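## Task

Rotate the yellow plank until it sits on one of its long edges and stays that way unsupported; a result that holds only because the robot props it up does not count. Afterwards open the gripper and pull the arms away.

## Robot and tools

Robot: two Doosan M1013 six-joint arms, left_arm and right_arm, each ending in a Robotiq 140 mm two-finger gripper. The bases sit in the scene frame at left_arm (-0.050, +0.447, 0) m and right_arm (+0.025, -0.664, 0) m, both turned only slightly about z. Scene frame: origin on the table top between the arms, +x out over the table, +z up, left_arm on the +y side. The names left and right do not mean sides of a camera image.

Joint order, used in every row and every per-joint list: waist (joint_1), shoulder (joint_2), elbow (joint_3), forearm roll (joint_4), wrist pitch (joint_5), wrist roll (joint_6). Stated ranges in rad: elbow -2.792 to 2.792, all others -6.283 to 6.283; a real end may differ by 0.010 rad. Load limits (N m): waist 302, shoulder 302, elbow 142, forearm roll 40, wrist pitch 40, wrist roll 40, including a held object's weight.

The row. Every motion command is a single flat list of 18 numbers covering both arms, all in [-1, 1]: left_arm's 6 joint values, then its gripper position, force_limit, speed; then the same 9 for right_arm. The joint values are offsets, not poses, scaled so 1.0 equals 1.398 rad for waist and shoulder, 2.097 rad for elbow, and 2.622 rad for the three wrist joints. Gripper position is absolute: +1 fully open (140 mm), about -0.8 where the pads touch, -1 closes until blocked. force_limit: about 14 N at -1, 60 N at 0, 107 N at +1. speed: gap change of about 30 mm/s at -1, 140 at 0, 250 at +1. A gripper's three values are commands, so to leave a gripper alone repeat its previous three values. Optionally 12 extra numbers in [0, 1] may follow: stiffness scales for left_arm's 6 joints then right_arm's 6, lasting until changed.

Tools:
- execute_actions(actions): a list of actions; each action is a table of up to 15 rows, one row per 1/30 s step, the last row held to fill 15 steps. Joint offsets in every row are measured from the angles at the start of that action (for the first action, the last reported angles), not from the previous row. An action pushing a joint more than 0.010 rad beyond its range is rejected for both arms; a malformed action, or a bad first action, rejects the whole call. An empty list just returns state and images.
- move(target, speed, blocking): target is one 18-number row; offsets count from the Joint positions in the latest result showing them. All joints travel in step so the hand follows a curve; paths last 0.5 to 10 s. speed is the top rate in rad/s of the joint with farthest to go, 0.01 to 2, default 0.5. The move ignores obstacles and the other arm. blocking=false returns after 0.5 s while motion continues; other motion calls are refused until wait or stop shows it ended.
- wait(seconds): 0 to 10; arms hold their last command.
- stop(): brakes a running move; fingers keep moving.
- zoom_image(camera, region): region [x0, y0, x1, y1] in pixels, at most 504 by 504, for cam_head_left, cam_head_right, cam_high, cam_low, cam_left_wrist, cam_right_wrist (all 504x504).
- read_manual(section): licence texts only.
- finished_scene(scene): ends the current scene by number; irreversible; reports success.

Results. Each arm's state gives end_effector_position (m) and end_effector_quat_wxyz plus velocities, in the scene frame; reported hand position can be off, more when reaching far. end_effector_position is the pinch point between closed pads; fingertips extend about 33 mm past it when closed, 9 mm when open, and move about 24 mm further out while closing, so leave clearance over the table. The gripper's fingers point along its +z and open along its y. Also given: Joint positions, velocities, Joint targets and torques per arm (rad, rad/s, N m; torques carry offset and noise), step readings (HELD marks steps held back), position_measured in counts (3 fully open, 230 pads touching, nonlinear), and object_status: 0 moving, 1 blocked while opening, 2 blocked while closing (a grasp), 3 reached target or pads met. After closing with -1, confirm status 2. To squeeze harder while holding, raise force_limit and nudge position, e.g. -1 to -0.98. "joint sent to its limit" means a joint was clipped at its end. "joint command not followed" means a clearance check altered joint targets. A move adds a "move:" line: ending (done, off_target, moving, held, fault), limits=held or none, and the joint furthest from target per arm.

Motion behaviour: joint target rates are capped (2.09 rad/s waist and shoulder, 3.14 elbow, 3.93 wrist joints), targets stay within a fixed lead of measured angles, and if targets would shift the hand more than 70 mm in a step they are pulled back, so big offsets need several actions. An unfinished motion may not complete by waiting; command the remainder. Camera calibrations in the prompt are approximate; wrist camera poses follow the arm's joints.

Avoid: knocking or dropping anything off the table (fails the scene); arms striking or pressing each other; driving a stiff arm past a firm contact, since a joint torque at its load limit or 144 N of outside force freezes that arm for 10 s and skips the rest of the call; fast impacts, slips and drops. Holding loads heats motors (MOTOR HOT warns; overheating brakes the arm). Small outside tugs on held or loose parts may occur. The object must stay in its final pose on its own after release, so open, retreat, and check images before finishing.

Each tool is called by a JSON object that holds its "name" and its "arguments".

## Session

I'll start by looking at the scene's current state.

{"name": "execute_actions", "arguments": {"actions": []}}

Scene clock: 0.00 s.
left_arm: end_effector_position=(+0.8223, +0.7090, +0.3548) position_measured=3 object_status=3 end_effector_quat_wxyz=(+0.065, -0.174, +0.953, -0.238) end_effector_velocity=(+0.000, -0.001, -0.001) end_effector_angular_velocity=(-0.001, +0.002, -0.002) | right_arm: end_effector_position=(+0.9333, -0.7754, +0.2317) position_measured=3 object_status=3 end_effector_quat_wxyz=(-0.005, +0.070, +0.992, -0.101) end_effector_velocity=(+0.000, +0.002, +0.001) end_effector_angular_velocity=(-0.000, -0.001, +0.002)
Joint names: [waist, shoulder, elbow, forearm roll, wrist pitch, wrist roll]
Joint positions: left_arm=[ 0.385  0.582  1.031 -0.498  1.525 -1.482] | right_arm=[-0.222  0.63   1.113 -0.206  1.408 -1.482]
Joint velocities: left_arm=[-0.001  0.001 -0.    -0.     0.001  0.   ] | right_arm=[ 0.002 -0.    -0.001 -0.     0.    -0.001]
Joint torques (N m, as the joint torque sensors report them, + toward a larger angle): no reading
Joint targets: left_arm=[0.385 0.582 1.031 -0.498 1.525 -1.482] | right_arm=[-0.222 0.630 1.113 -0.206 1.408 -1.482]
Joint stiffness scale: left_arm=[1. 1. 1. 1. 1. 1.] | right_arm=[1. 1. 1. 1. 1. 1.]

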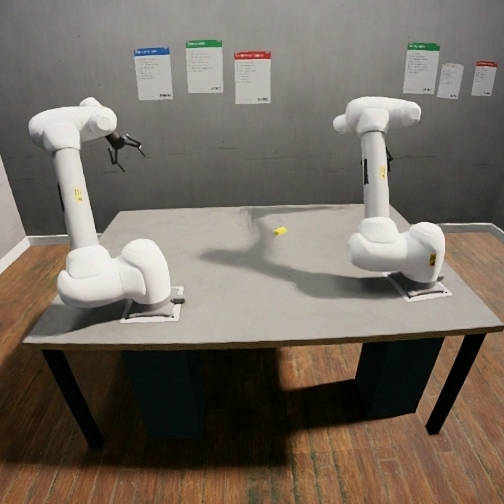

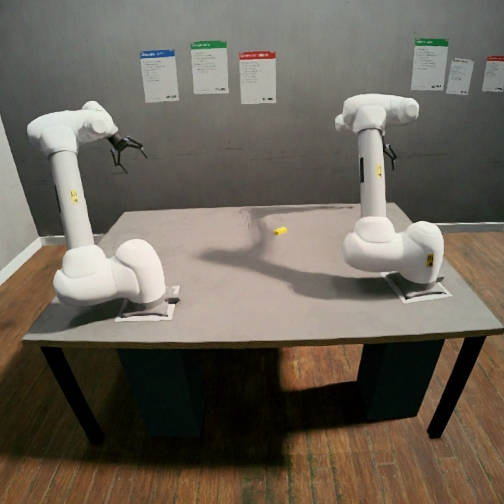

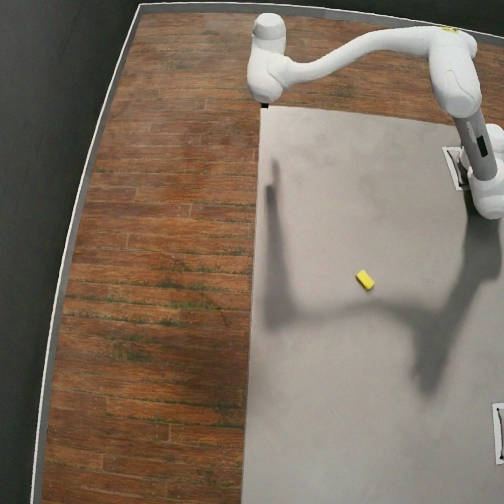

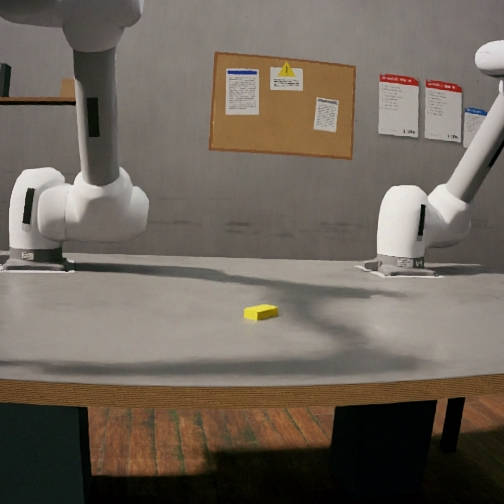

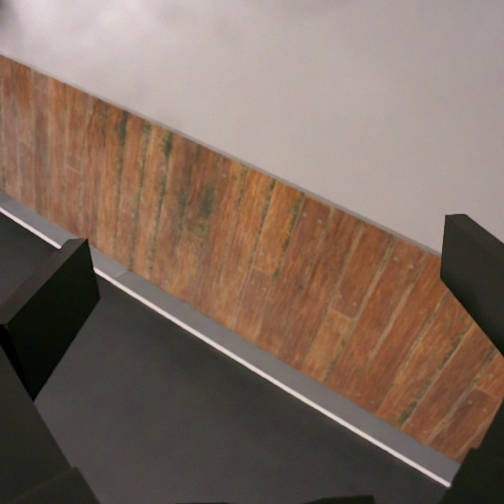

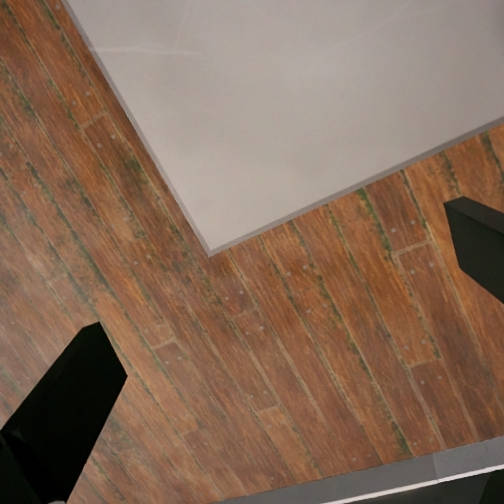

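{"name": "zoom_image", "arguments": {"camera": "cam_high", "region": [334, 250, 394, 310]}}

{"name": "zoom_image", "arguments": {"camera": "cam_low", "region": [230, 282, 290, 342]}}

{"name": "zoom_image", "arguments": {"camera": "cam_head_left", "region": [250, 202, 310, 262]}}

{"name": "zoom_image", "arguments": {"camera": "cam_head_right", "region": [250, 202, 310, 262]}}

Region (334, 250, 394, 310) of cam_high's 504x504 image, scaled by 8.400, with more detail than that image has.

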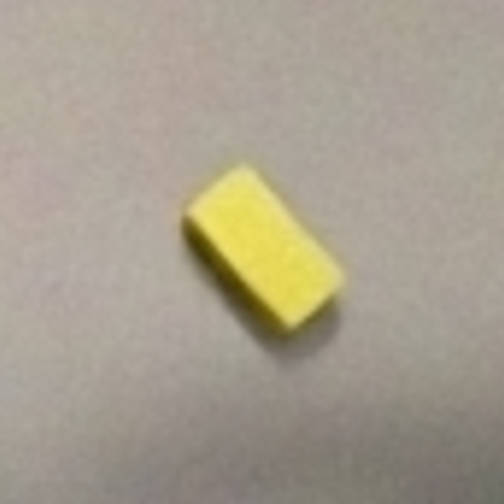

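Region (230, 282, 290, 342) of cam_low's 504x504 image, scaled by 8.400, with more detail than that image has.

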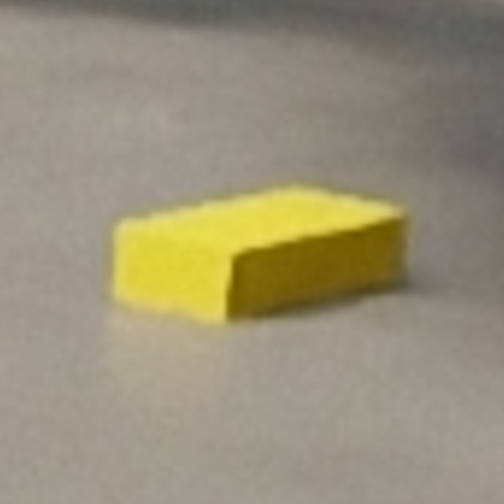

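Region (250, 202, 310, 262) of cam_head_left's 504x504 image, scaled by 8.400, with more detail than that image has.

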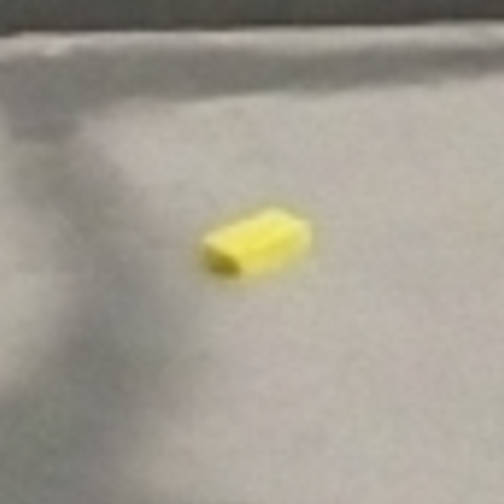

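Region (250, 202, 310, 262) of cam_head_right's 504x504 image, scaled by 8.400, with more detail than that image has.

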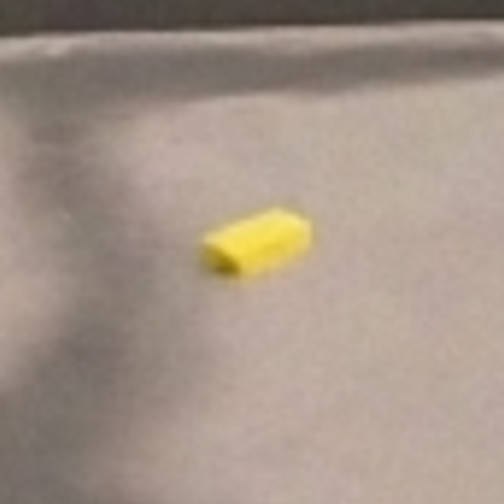

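{"name": "move", "arguments": {"target": [0,0,0,0,0,0,1,0,0, 0.60933,0.18007,-0.01020,0.09521,0.20766,-0.01220,0.35,0,0], "speed": 1.2}}

Scene clock: 122.20 s.
left_arm: end_effector_position=(+0.8223, +0.7090, +0.3548) position_measured=3 object_status=3 end_effector_quat_wxyz=(+0.065, -0.174, +0.953, -0.238) end_effector_velocity=(-0.000, +0.001, -0.001) end_effector_angular_velocity=(+0.000, +0.001, +0.001) | right_arm: end_effector_position=(+0.5397, -0.1067, +0.0917) position_measured=85 object_status=3 end_effector_quat_wxyz=(-0.358, -0.318, +0.867, -0.134) end_effector_velocity=(-0.001, +0.001, +0.000) end_effector_angular_velocity=(-0.001, +0.002, +0.001)
Joint names: [waist, shoulder, elbow, forearm roll, wrist pitch, wrist roll]
Joint positions: left_arm=[ 0.385  0.582  1.031 -0.498  1.525 -1.482] | right_arm=[ 0.628  0.88   1.096  0.04   1.95  -1.511]
Joint velocities: left_arm=[0.001 0.001 0.    0.    0.    0.   ] | right_arm=[ 0.001  0.001 -0.001  0.001  0.003  0.   ]
Joint torques (N m, as the joint torque sensors report them, + toward a larger angle): left_arm=[ -1.32 -93.02 -43.63   2.7   -0.37  -0.27] | right_arm=[  -2.67 -123.39  -35.61    4.05    1.31    0.11]
Joint targets: left_arm=[0.385 0.582 1.031 -0.498 1.525 -1.482] | right_arm=[0.630 0.882 1.092 0.043 1.952 -1.514]
Joint stiffness scale: left_arm=[1. 1. 1. 1. 1. 1.] | right_arm=[1. 1. 1. 1. 1. 1.]
move: done; limits=none; left_arm: farthest joint: the waist, 0.000 radians from its target (0.000 radians at the start); right_arm: farthest joint: the elbow, 0.005 radians from its target (0.022 radians at the start)
camera_calibration (this result's frames):
cam_left_wrist: T_world_to_cam=[[-0.216786, 0.847402, -0.484679, -0.24145], [0.792435, 0.442711, 0.419587, -1.11481], [0.570132, -0.293117, -0.767484, 0.190707], [0, 0, 0, 1]] pos_world=[0.722345, 0.754044, 0.497099]
cam_right_wrist: T_world_to_cam=[[-0.414783, 0.875596, -0.247563, 0.347528], [0.85874, 0.286726, -0.42468, -0.371096], [-0.300866, -0.388742, -0.870838, 0.365687], [0, 0, 0, 1]] pos_world=[0.572847, -0.0557328, 0.246892]

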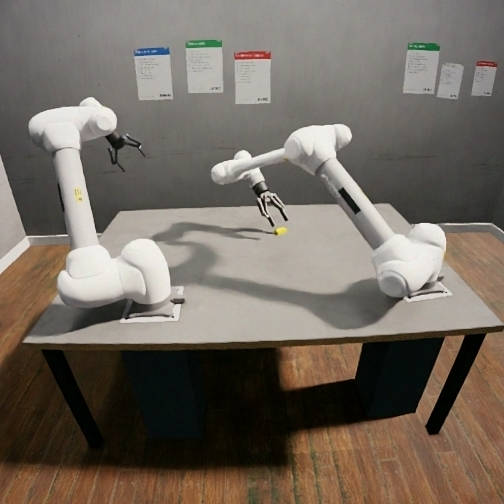

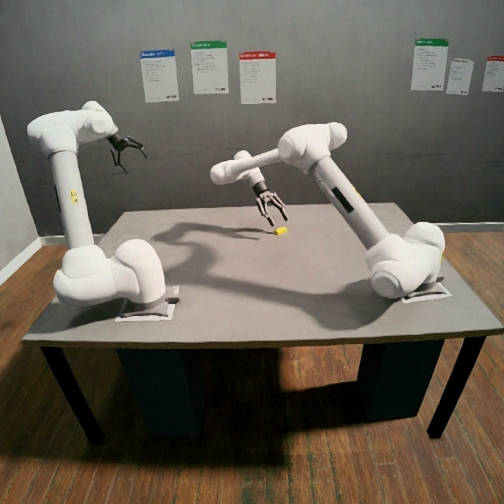

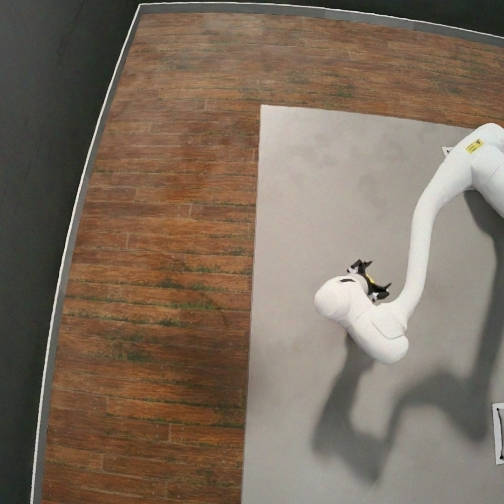

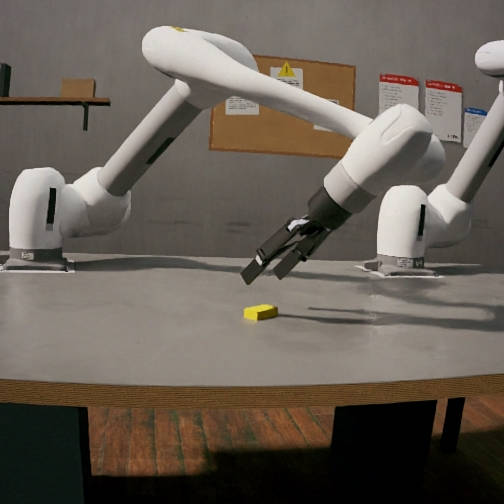

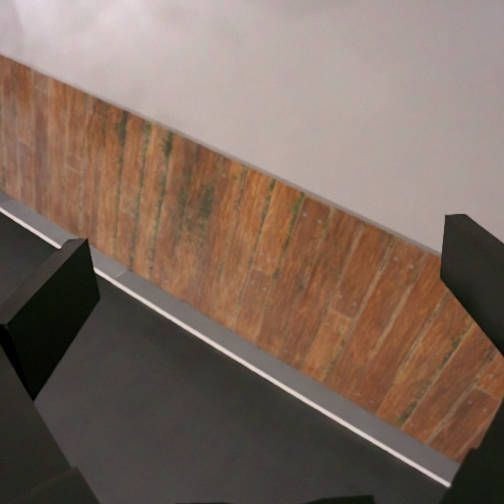

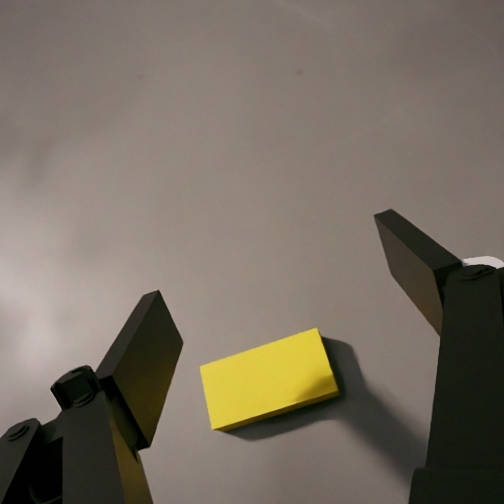

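{"name": "zoom_image", "arguments": {"camera": "cam_right_wrist", "region": [180, 300, 360, 480]}}

{"name": "zoom_image", "arguments": {"camera": "cam_right_wrist", "region": [60, 180, 500, 504]}}

{"name": "zoom_image", "arguments": {"camera": "cam_low", "region": [210, 220, 330, 340]}}

Region (180, 300, 360, 480) of cam_right_wrist's 504x504 image, scaled by 2.800, with more detail than that image has.

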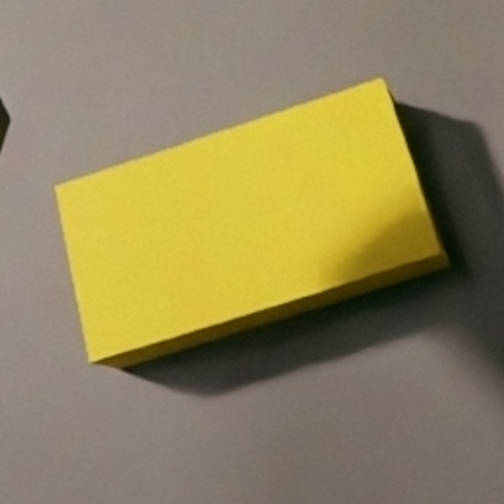

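Region (60, 180, 500, 504) of cam_right_wrist's 504x504 image, scaled by 1.145, with more detail than that image has; it fills the top 371 rows of this view, and the rest is white.

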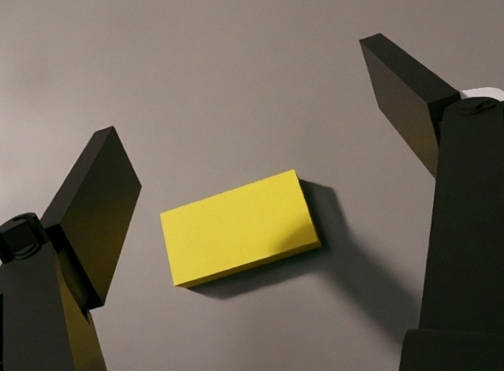

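Region (210, 220, 330, 340) of cam_low's 504x504 image, scaled by 4.200, with more detail than that image has.

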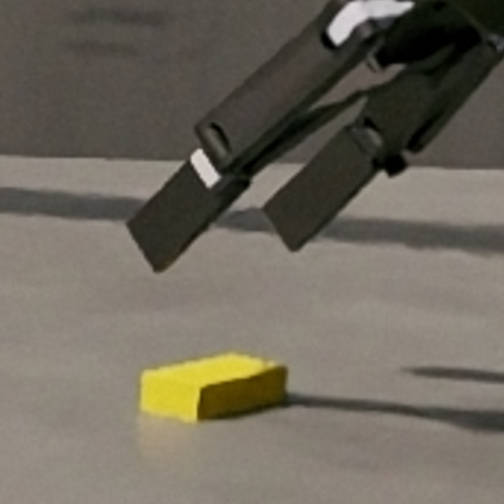

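{"name": "zoom_image", "arguments": {"camera": "cam_right_wrist", "region": [70, 270, 250, 450]}}

{"name": "zoom_image", "arguments": {"camera": "cam_right_wrist", "region": [324, 190, 504, 370]}}

Region (70, 270, 250, 450) of cam_right_wrist's 504x504 image, scaled by 2.800, with more detail than that image has.

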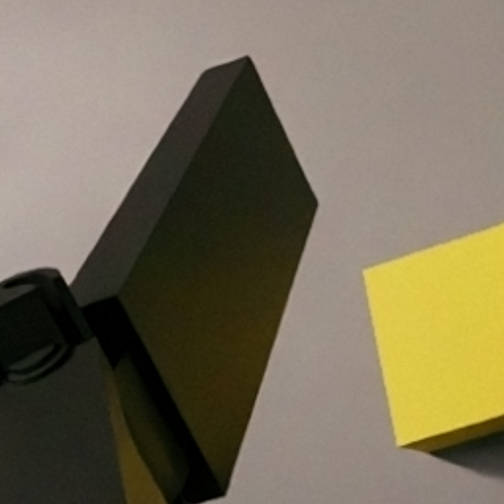

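Region (324, 190, 504, 370) of cam_right_wrist's 504x504 image, scaled by 2.800, with more detail than that image has.

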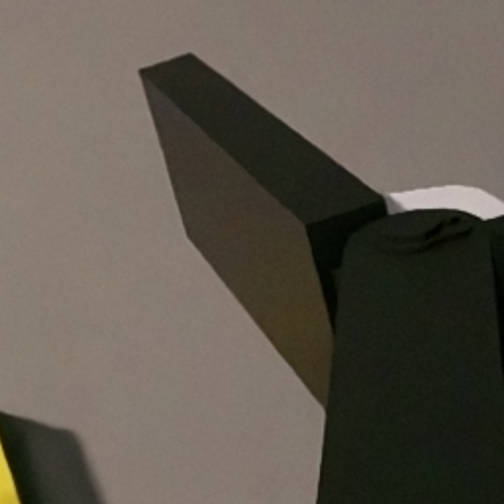

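{"name": "zoom_image", "arguments": {"camera": "cam_low", "region": [232, 262, 292, 322]}}

{"name": "zoom_image", "arguments": {"camera": "cam_high", "region": [330, 250, 410, 330]}}

Region (232, 262, 292, 322) of cam_low's 504x504 image, scaled by 8.400, with more detail than that image has.

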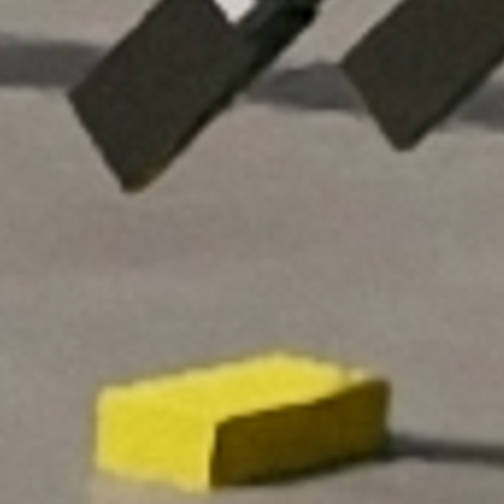

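Region (330, 250, 410, 330) of cam_high's 504x504 image, scaled by 6.300, with more detail than that image has.

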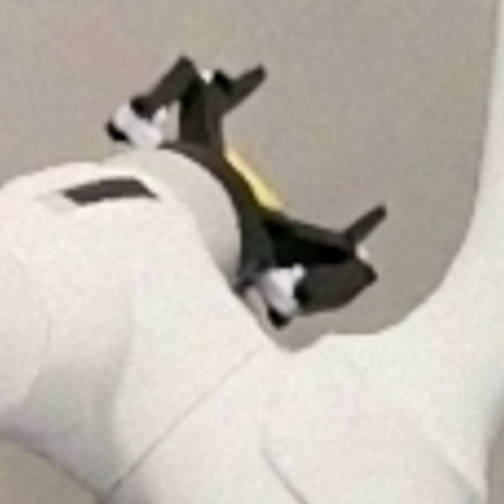

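{"name": "move", "arguments": {"target": [0,0,0,0,0,0,1,0,0, -0.02199,0.06085,-0.02426,-0.00637,-0.01434,-0.01161,0.35,0,0], "speed": 0.2}}

Scene clock: 243.10 s.
left_arm: end_effector_position=(+0.8223, +0.7090, +0.3548) position_measured=3 object_status=3 end_effector_quat_wxyz=(+0.065, -0.174, +0.953, -0.238) end_effector_velocity=(-0.000, +0.001, +0.000) end_effector_angular_velocity=(+0.002, -0.000, +0.001) | right_arm: end_effector_position=(+0.5748, -0.1100, +0.0320) position_measured=85 object_status=3 end_effector_quat_wxyz=(-0.360, -0.317, +0.867, -0.131) end_effector_velocity=(+0.001, +0.001, -0.001) end_effector_angular_velocity=(+0.002, -0.001, +0.001)
Joint names: [waist, shoulder, elbow, forearm roll, wrist pitch, wrist roll]
Joint positions: left_arm=[ 0.385  0.582  1.031 -0.498  1.525 -1.482] | right_arm=[ 0.599  0.963  1.05   0.027  1.914 -1.539]
Joint velocities: left_arm=[ 0.    -0.001  0.     0.002 -0.    -0.   ] | right_arm=[ 0.     0.001 -0.003 -0.    -0.001 -0.001]
Joint torques (N m, as the joint torque sensors report them, + toward a larger angle): left_arm=[  0.07 -93.25 -43.03   2.85  -0.42  -0.35] | right_arm=[  -1.43 -127.38  -36.06    4.11    1.27    0.38]
Joint targets: left_arm=[0.385 0.582 1.031 -0.498 1.525 -1.482] | right_arm=[0.597 0.965 1.046 0.024 1.912 -1.542]
Joint stiffness scale: left_arm=[1. 1. 1. 1. 1. 1.] | right_arm=[1. 1. 1. 1. 1. 1.]
move: done; limits=none; left_arm: farthest joint: the waist, 0.000 radians from its target (0.000 radians at the start); right_arm: farthest joint: the elbow, 0.005 radians from its target (0.051 radians at the start)
camera_calibration (this result's frames):
cam_left_wrist: T_world_to_cam=[[-0.216786, 0.847402, -0.484679, -0.24145], [0.792435, 0.442711, 0.419587, -1.11481], [0.570132, -0.293117, -0.767485, 0.190707], [0, 0, 0, 1]] pos_world=[0.722345, 0.754044, 0.497099]
cam_right_wrist: T_world_to_cam=[[-0.411517, 0.878676, -0.242038, 0.348524], [0.858077, 0.284022, -0.427827, -0.425474], [-0.307177, -0.383745, -0.870851, 0.327159], [0, 0, 0, 1]] pos_world=[0.609008, -0.0598494, 0.187234]

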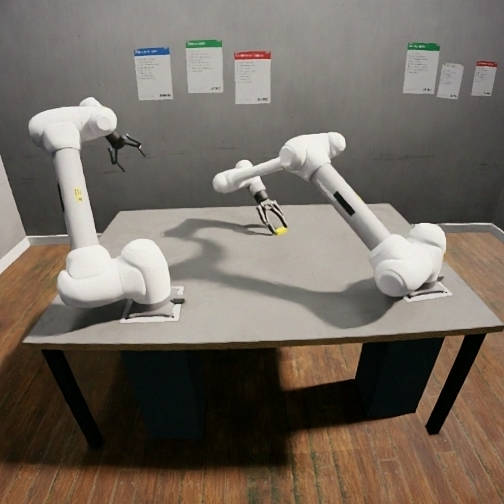

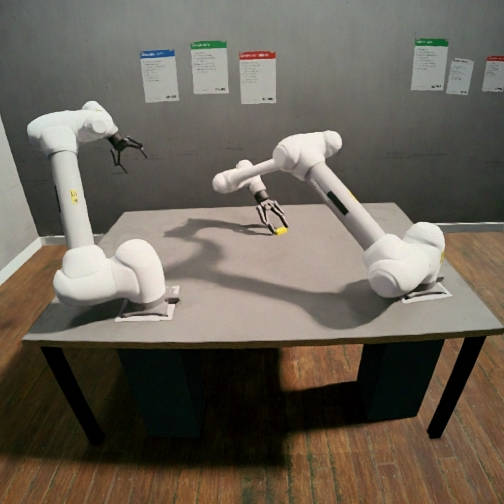

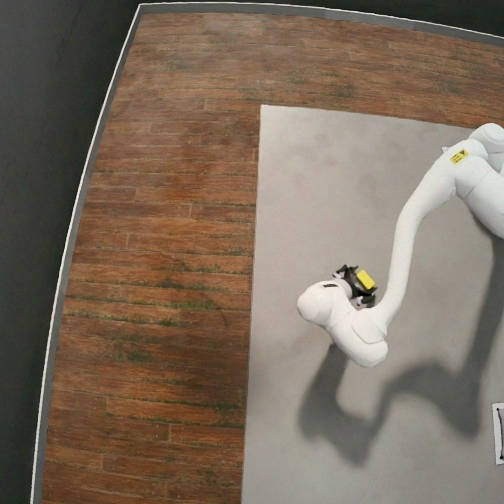

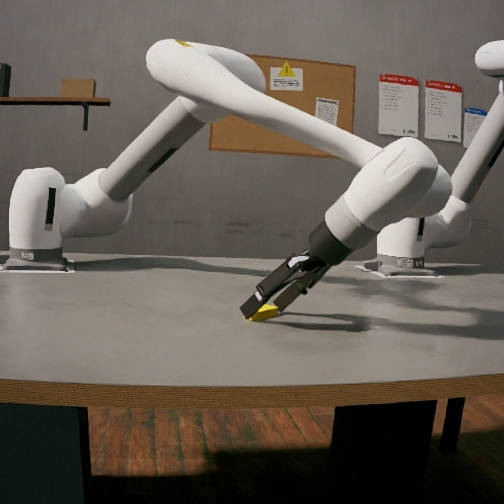

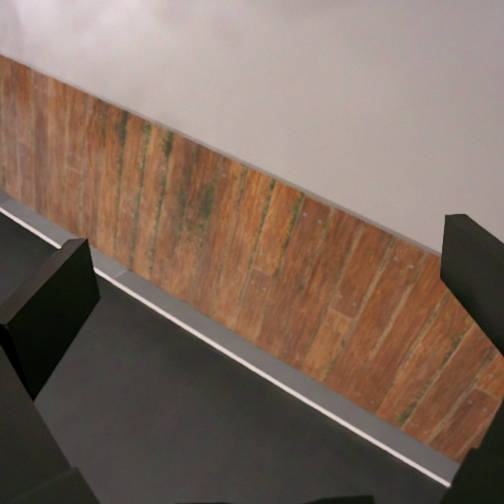

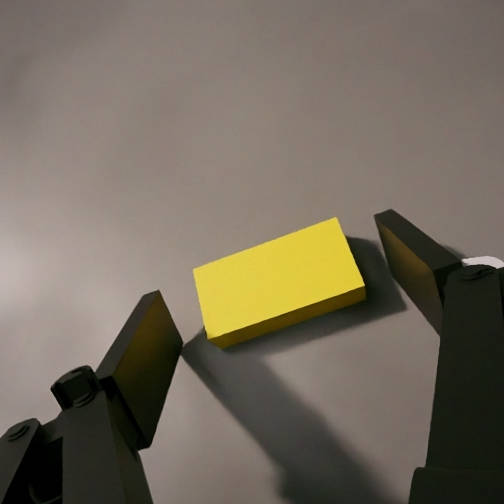

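{"name": "zoom_image", "arguments": {"camera": "cam_right_wrist", "region": [140, 180, 420, 400]}}

{"name": "zoom_image", "arguments": {"camera": "cam_low", "region": [232, 272, 302, 332]}}

Region (140, 180, 420, 400) of cam_right_wrist's 504x504 image, scaled by 1.800, with more detail than that image has; it fills the top 396 rows of this view, and the rest is white.

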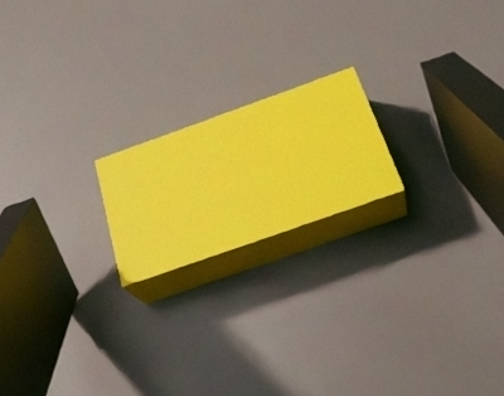

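Region (232, 272, 302, 332) of cam_low's 504x504 image, scaled by 7.200, with more detail than that image has; it fills the top 432 rows of this view, and the rest is white.

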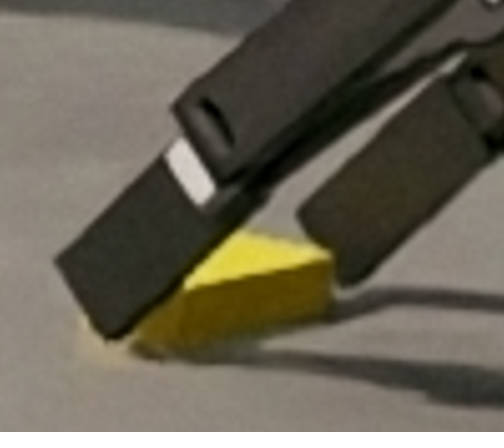

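{"name": "execute_actions", "arguments": {"actions": [[[0,0,0,0,0,0,1,0,0, 0,0,0,0,0,0,-1,0,0]]]}}

Scene clock: 300.10 s.
left_arm: end_effector_position=(+0.8223, +0.7090, +0.3548) position_measured=3 object_status=3 end_effector_quat_wxyz=(+0.065, -0.174, +0.953, -0.238) end_effector_velocity=(+0.001, -0.001, -0.000) end_effector_angular_velocity=(+0.001, +0.000, -0.002) | right_arm: end_effector_position=(+0.5748, -0.1100, +0.0325) position_measured=136 object_status=2 end_effector_quat_wxyz=(-0.360, -0.317, +0.867, -0.131) end_effector_velocity=(-0.000, +0.000, +0.000) end_effector_angular_velocity=(+0.000, +0.000, +0.002)
Joint names: [waist, shoulder, elbow, forearm roll, wrist pitch, wrist roll]
Joint positions: left_arm=[ 0.385  0.582  1.031 -0.498  1.525 -1.482] | right_arm=[ 0.599  0.963  1.05   0.027  1.915 -1.539]
Joint velocities: left_arm=[-0.002  0.     0.     0.001 -0.001  0.   ] | right_arm=[ 0.001 -0.    -0.    -0.     0.    -0.001]
Joint torques (N m, as the joint torque sensors report them, + toward a larger angle): left_arm=[ -3.06 -91.95 -43.35   2.93  -0.53  -0.26] | right_arm=[  -1.47 -118.03  -31.18    3.74   -0.01    0.26]
Joint targets: left_arm=[0.385 0.582 1.031 -0.498 1.525 -1.482] | right_arm=[0.599 0.963 1.050 0.027 1.914 -1.539]
Joint stiffness scale: left_arm=[1. 1. 1. 1. 1. 1.] | right_arm=[1. 1. 1. 1. 1. 1.]
Step readings (joint positions):
0: left_arm=[0.385 0.582 1.031 -0.498 1.525 -1.482] | right_arm=[0.599 0.964 1.050 0.027 1.914 -1.539]
1: left_arm=[0.385 0.582 1.031 -0.498 1.525 -1.482] | right_arm=[0.599 0.964 1.050 0.027 1.914 -1.539]
2: left_arm=[0.385 0.582 1.031 -0.498 1.525 -1.482] | right_arm=[0.599 0.964 1.050 0.027 1.914 -1.539]
4: left_arm=[0.385 0.582 1.031 -0.498 1.525 -1.482] | right_arm=[0.599 0.964 1.050 0.027 1.914 -1.539]
8: left_arm=[0.385 0.582 1.031 -0.498 1.525 -1.482] | right_arm=[0.599 0.963 1.050 0.027 1.915 -1.539]
15: Joint positions above
camera_calibration (this result's frames):
cam_left_wrist: T_world_to_cam=[[-0.216786, 0.847402, -0.48468, -0.24145], [0.792435, 0.442711, 0.419587, -1.11481], [0.570132, -0.293117, -0.767484, 0.190707], [0, 0, 0, 1]] pos_world=[0.722345, 0.754044, 0.497099]
cam_right_wrist: T_world_to_cam=[[-0.411669, 0.878608, -0.242025, 0.348746], [0.857979, 0.284115, -0.427962, -0.425207], [-0.307248, -0.383831, -0.870788, 0.327626], [0, 0, 0, 1]] pos_world=[0.609048, -0.0598508, 0.187725]

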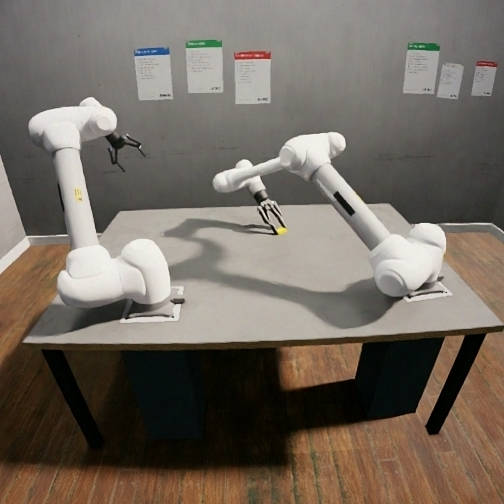

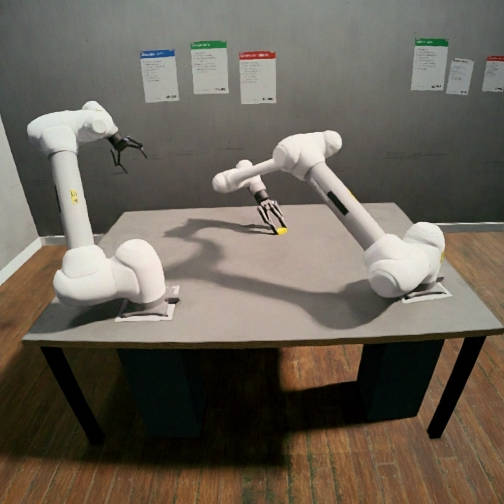

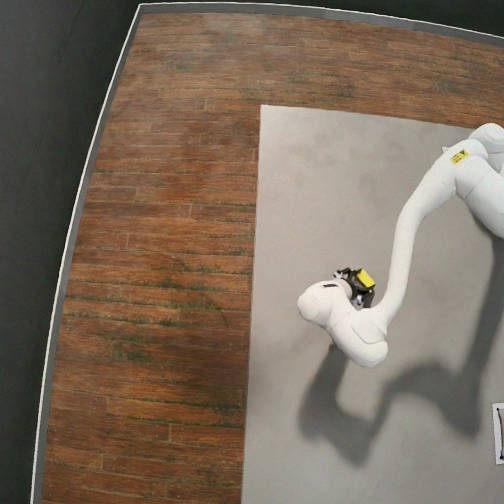

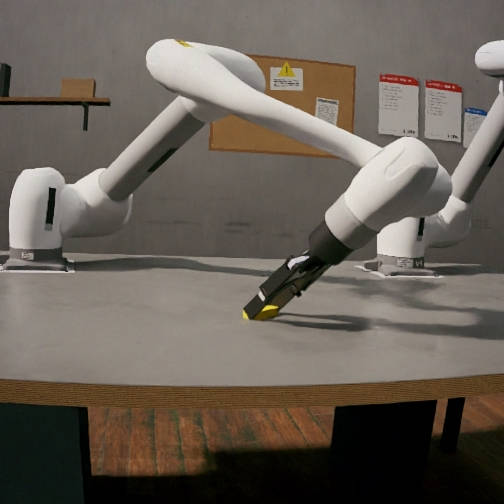

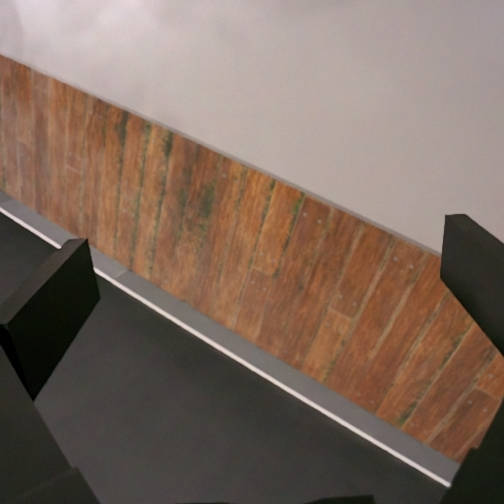

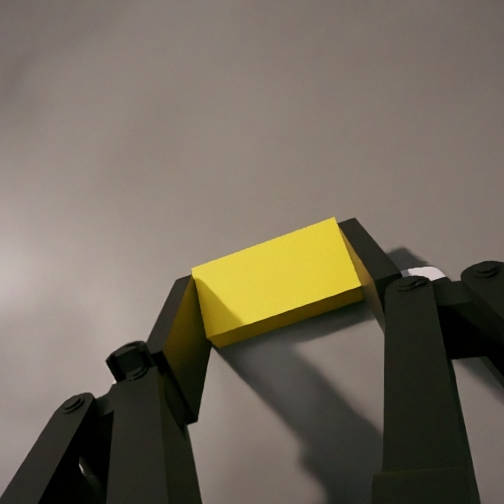

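{"name": "zoom_image", "arguments": {"camera": "cam_right_wrist", "region": [140, 180, 420, 440]}}

{"name": "zoom_image", "arguments": {"camera": "cam_low", "region": [232, 272, 302, 332]}}

Region (140, 180, 420, 440) of cam_right_wrist's 504x504 image, scaled by 1.800, with more detail than that image has; it fills the top 468 rows of this view, and the rest is white.

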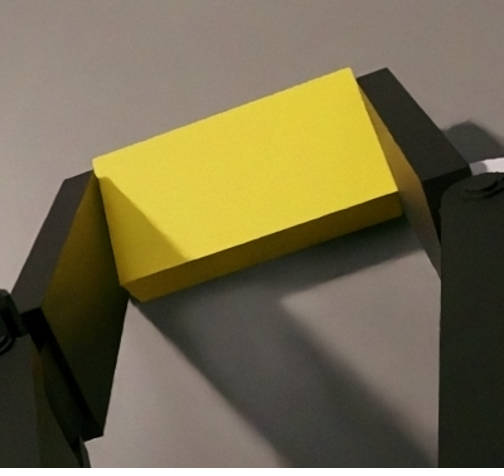

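Region (232, 272, 302, 332) of cam_low's 504x504 image, scaled by 7.200, with more detail than that image has; it fills the top 432 rows of this view, and the rest is white.

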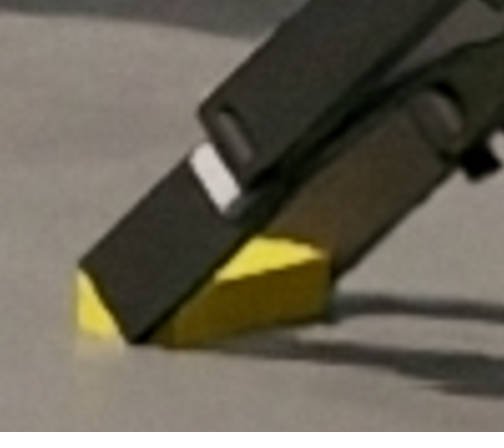

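{"name": "move", "arguments": {"target": [0,0,0,0,0,0,1,0,0, 0,-0.03250,-0.01480,0,0.02850,0.30511,-1,0,0], "speed": 2.0}}

Scene clock: 421.47 s.
left_arm: end_effector_position=(+0.8223, +0.7090, +0.3548) position_measured=3 object_status=3 end_effector_quat_wxyz=(+0.065, -0.174, +0.953, -0.238) end_effector_velocity=(-0.000, -0.000, +0.000) end_effector_angular_velocity=(-0.001, +0.001, -0.000) | right_arm: end_effector_position=(+0.5743, -0.1108, +0.0910) position_measured=136 object_status=2 end_effector_quat_wxyz=(-0.282, +0.043, +0.922, -0.261) end_effector_velocity=(-0.000, +0.000, +0.000) end_effector_angular_velocity=(-0.002, -0.002, -0.002)
Joint names: [waist, shoulder, elbow, forearm roll, wrist pitch, wrist roll]
Joint positions: left_arm=[ 0.385  0.582  1.031 -0.498  1.525 -1.482] | right_arm=[ 0.599  0.919  1.023  0.027  1.988 -0.742]
Joint velocities: left_arm=[ 0.    -0.     0.    -0.     0.001 -0.   ] | right_arm=[ 0.    -0.     0.    -0.    -0.     0.003]
Joint torques (N m, as the joint torque sensors report them, + toward a larger angle): left_arm=[ -2.12 -92.36 -43.2    2.83  -0.45  -0.44] | right_arm=[  -1.33 -126.11  -36.72    4.26    1.57    0.22]
Joint targets: left_arm=[0.385 0.582 1.031 -0.498 1.525 -1.482] | right_arm=[0.599 0.918 1.019 0.027 1.990 -0.739]
Joint stiffness scale: left_arm=[1. 1. 1. 1. 1. 1.] | right_arm=[1. 1. 1. 1. 1. 1.]
move: done; limits=none; left_arm: farthest joint: the waist, 0.000 radians from its target (0.000 radians at the start); right_arm: farthest joint: the elbow, 0.004 radians from its target (0.031 radians at the start)
camera_calibration (this result's frames):
cam_left_wrist: T_world_to_cam=[[-0.216786, 0.847402, -0.484679, -0.24145], [0.792435, 0.442711, 0.419587, -1.11481], [0.570132, -0.293117, -0.767485, 0.190707], [0, 0, 0, 1]] pos_world=[0.722345, 0.754043, 0.497099]
cam_right_wrist: T_world_to_cam=[[0.232895, 0.729035, -0.643636, 0.0131844], [0.930901, -0.358625, -0.0693693, -0.545234], [-0.281397, -0.583006, -0.762181, 0.331301], [0, 0, 0, 1]] pos_world=[0.597715, -0.0119963, 0.223175]

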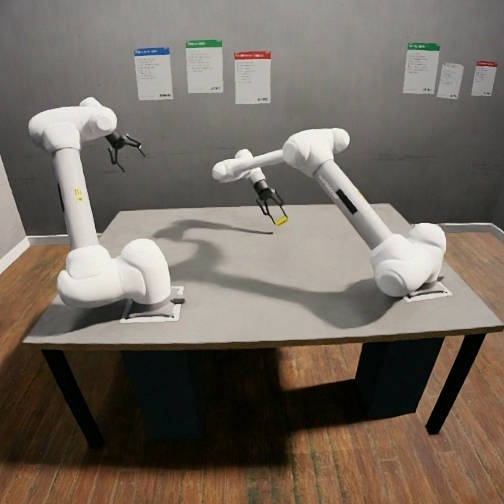

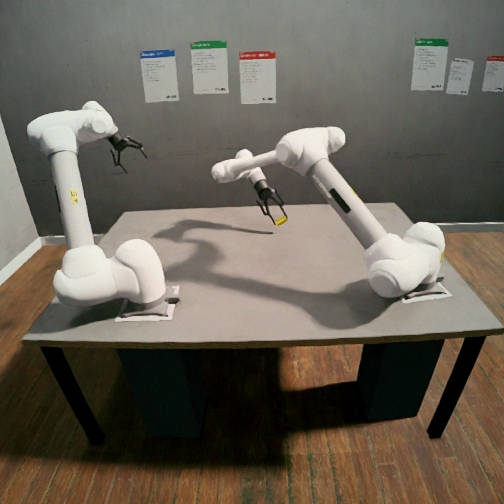

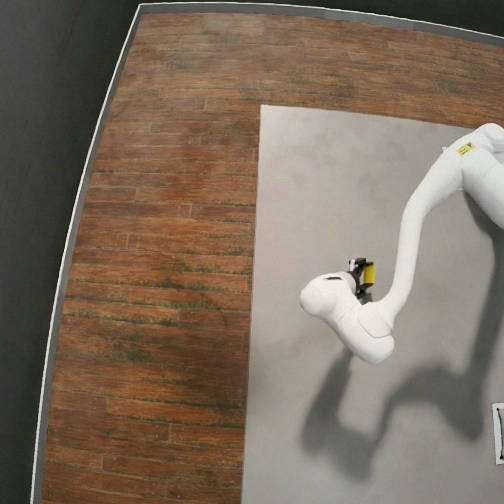

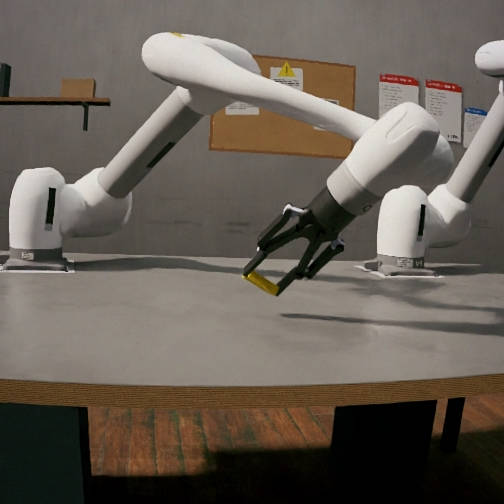

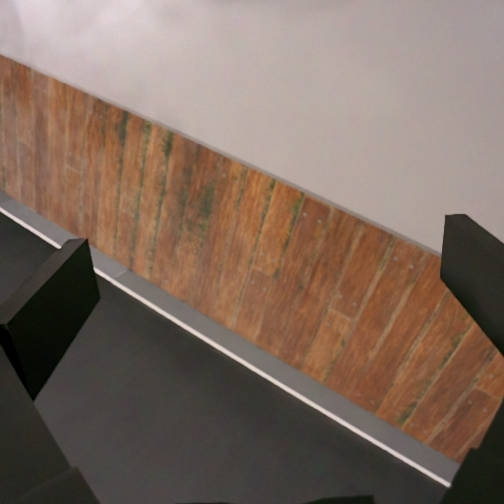

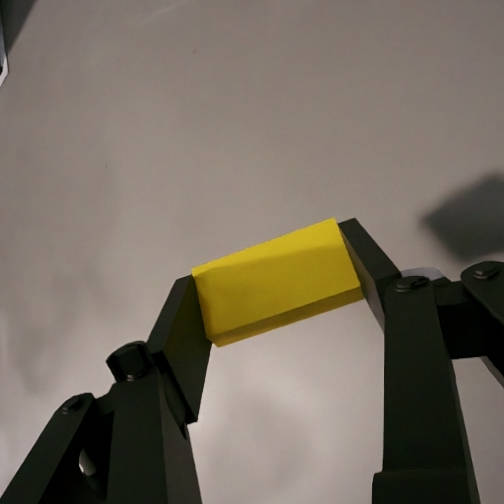

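{"name": "move", "arguments": {"target": [0,0,0,0,0,0,1,0,0, 0,0.02251,0.01124,0,-0.02042,0.89535,-1,0,0], "speed": 2.0}}

Scene clock: 460.07 s.
left_arm: end_effector_position=(+0.8223, +0.7090, +0.3548) position_measured=3 object_status=3 end_effector_quat_wxyz=(+0.065, -0.174, +0.953, -0.238) end_effector_velocity=(+0.000, -0.001, +0.000) end_effector_angular_velocity=(+0.000, -0.000, -0.001) | right_arm: end_effector_position=(+0.5749, -0.1100, +0.0504) position_measured=136 object_status=2 end_effector_quat_wxyz=(+0.131, +0.867, +0.318, -0.360) end_effector_velocity=(-0.000, -0.000, -0.000) end_effector_angular_velocity=(-0.003, -0.001, -0.003)
Joint names: [waist, shoulder, elbow, forearm roll, wrist pitch, wrist roll]
Joint positions: left_arm=[ 0.385  0.582  1.031 -0.498  1.525 -1.482] | right_arm=[0.599 0.949 1.042 0.027 1.936 1.602]
Joint velocities: left_arm=[-0.001 -0.001 -0.     0.     0.    -0.   ] | right_arm=[0.    0.    0.    0.    0.    0.005]
Joint torques (N m, as the joint torque sensors report them, + toward a larger angle): left_arm=[ -0.56 -91.64 -43.68   2.96  -0.49  -0.21] | right_arm=[  -0.99 -126.84  -35.9     4.21    1.66    0.08]
Joint targets: left_arm=[0.385 0.582 1.031 -0.498 1.525 -1.482] | right_arm=[0.599 0.951 1.047 0.027 1.934 1.605]
Joint stiffness scale: left_arm=[1. 1. 1. 1. 1. 1.] | right_arm=[1. 1. 1. 1. 1. 1.]
move: done; limits=none; left_arm: farthest joint: the waist, 0.000 radians from its target (0.000 radians at the start); right_arm: farthest joint: the elbow, 0.004 radians from its target (0.023 radians at the start)
camera_calibration (this result's frames):
cam_left_wrist: T_world_to_cam=[[-0.216786, 0.847402, -0.484679, -0.24145], [0.792435, 0.442711, 0.419587, -1.11481], [0.570132, -0.293117, -0.767485, 0.190707], [0, 0, 0, 1]] pos_world=[0.722345, 0.754044, 0.497099]
cam_right_wrist: T_world_to_cam=[[0.419899, -0.87248, 0.249928, -0.342421], [-0.540606, -0.0192519, 0.841055, 0.289125], [-0.728992, -0.488271, -0.479752, 0.554524], [0, 0, 0, 1]] pos_world=[0.704328, -0.0224314, 0.108444]

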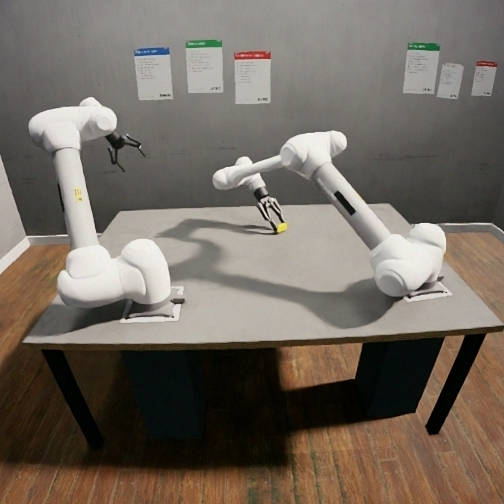

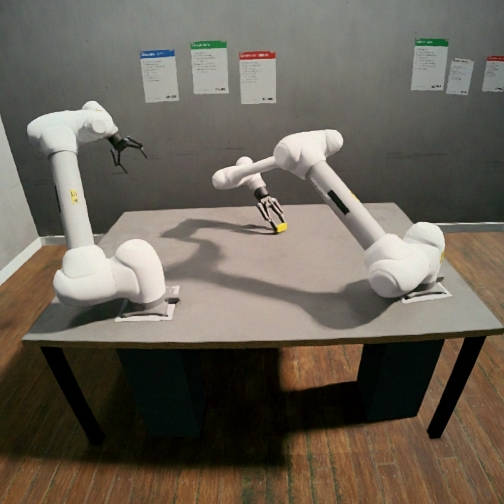

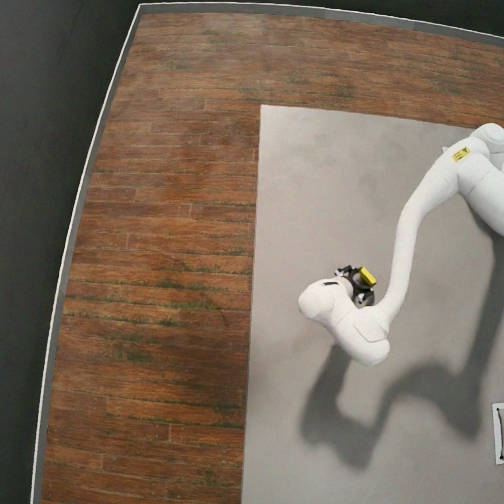

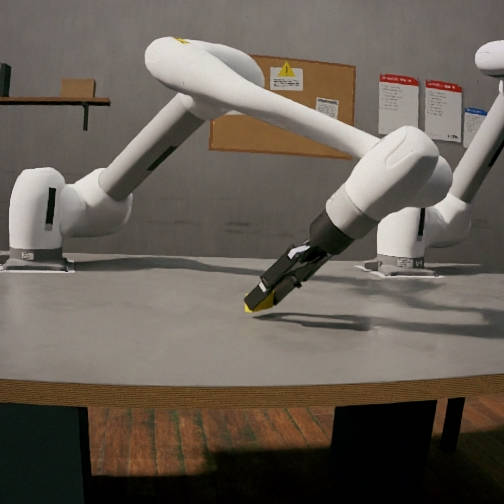

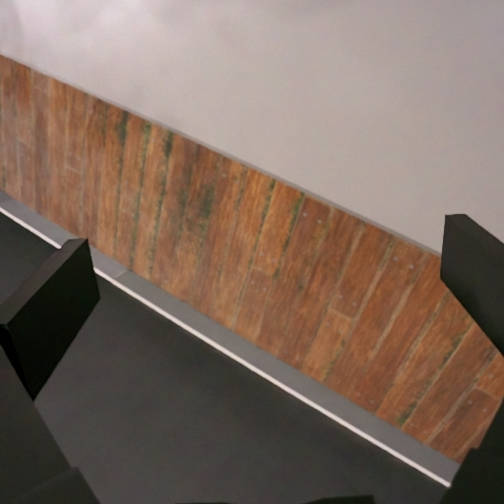

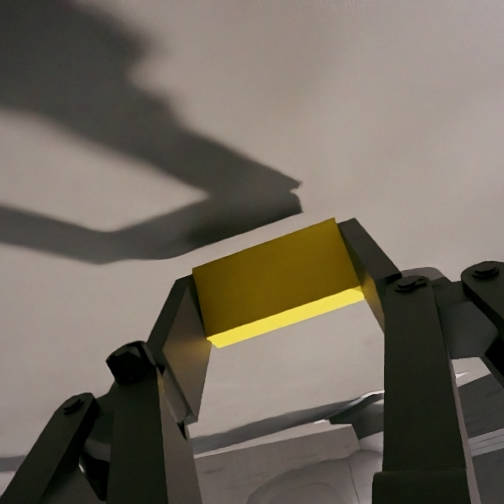

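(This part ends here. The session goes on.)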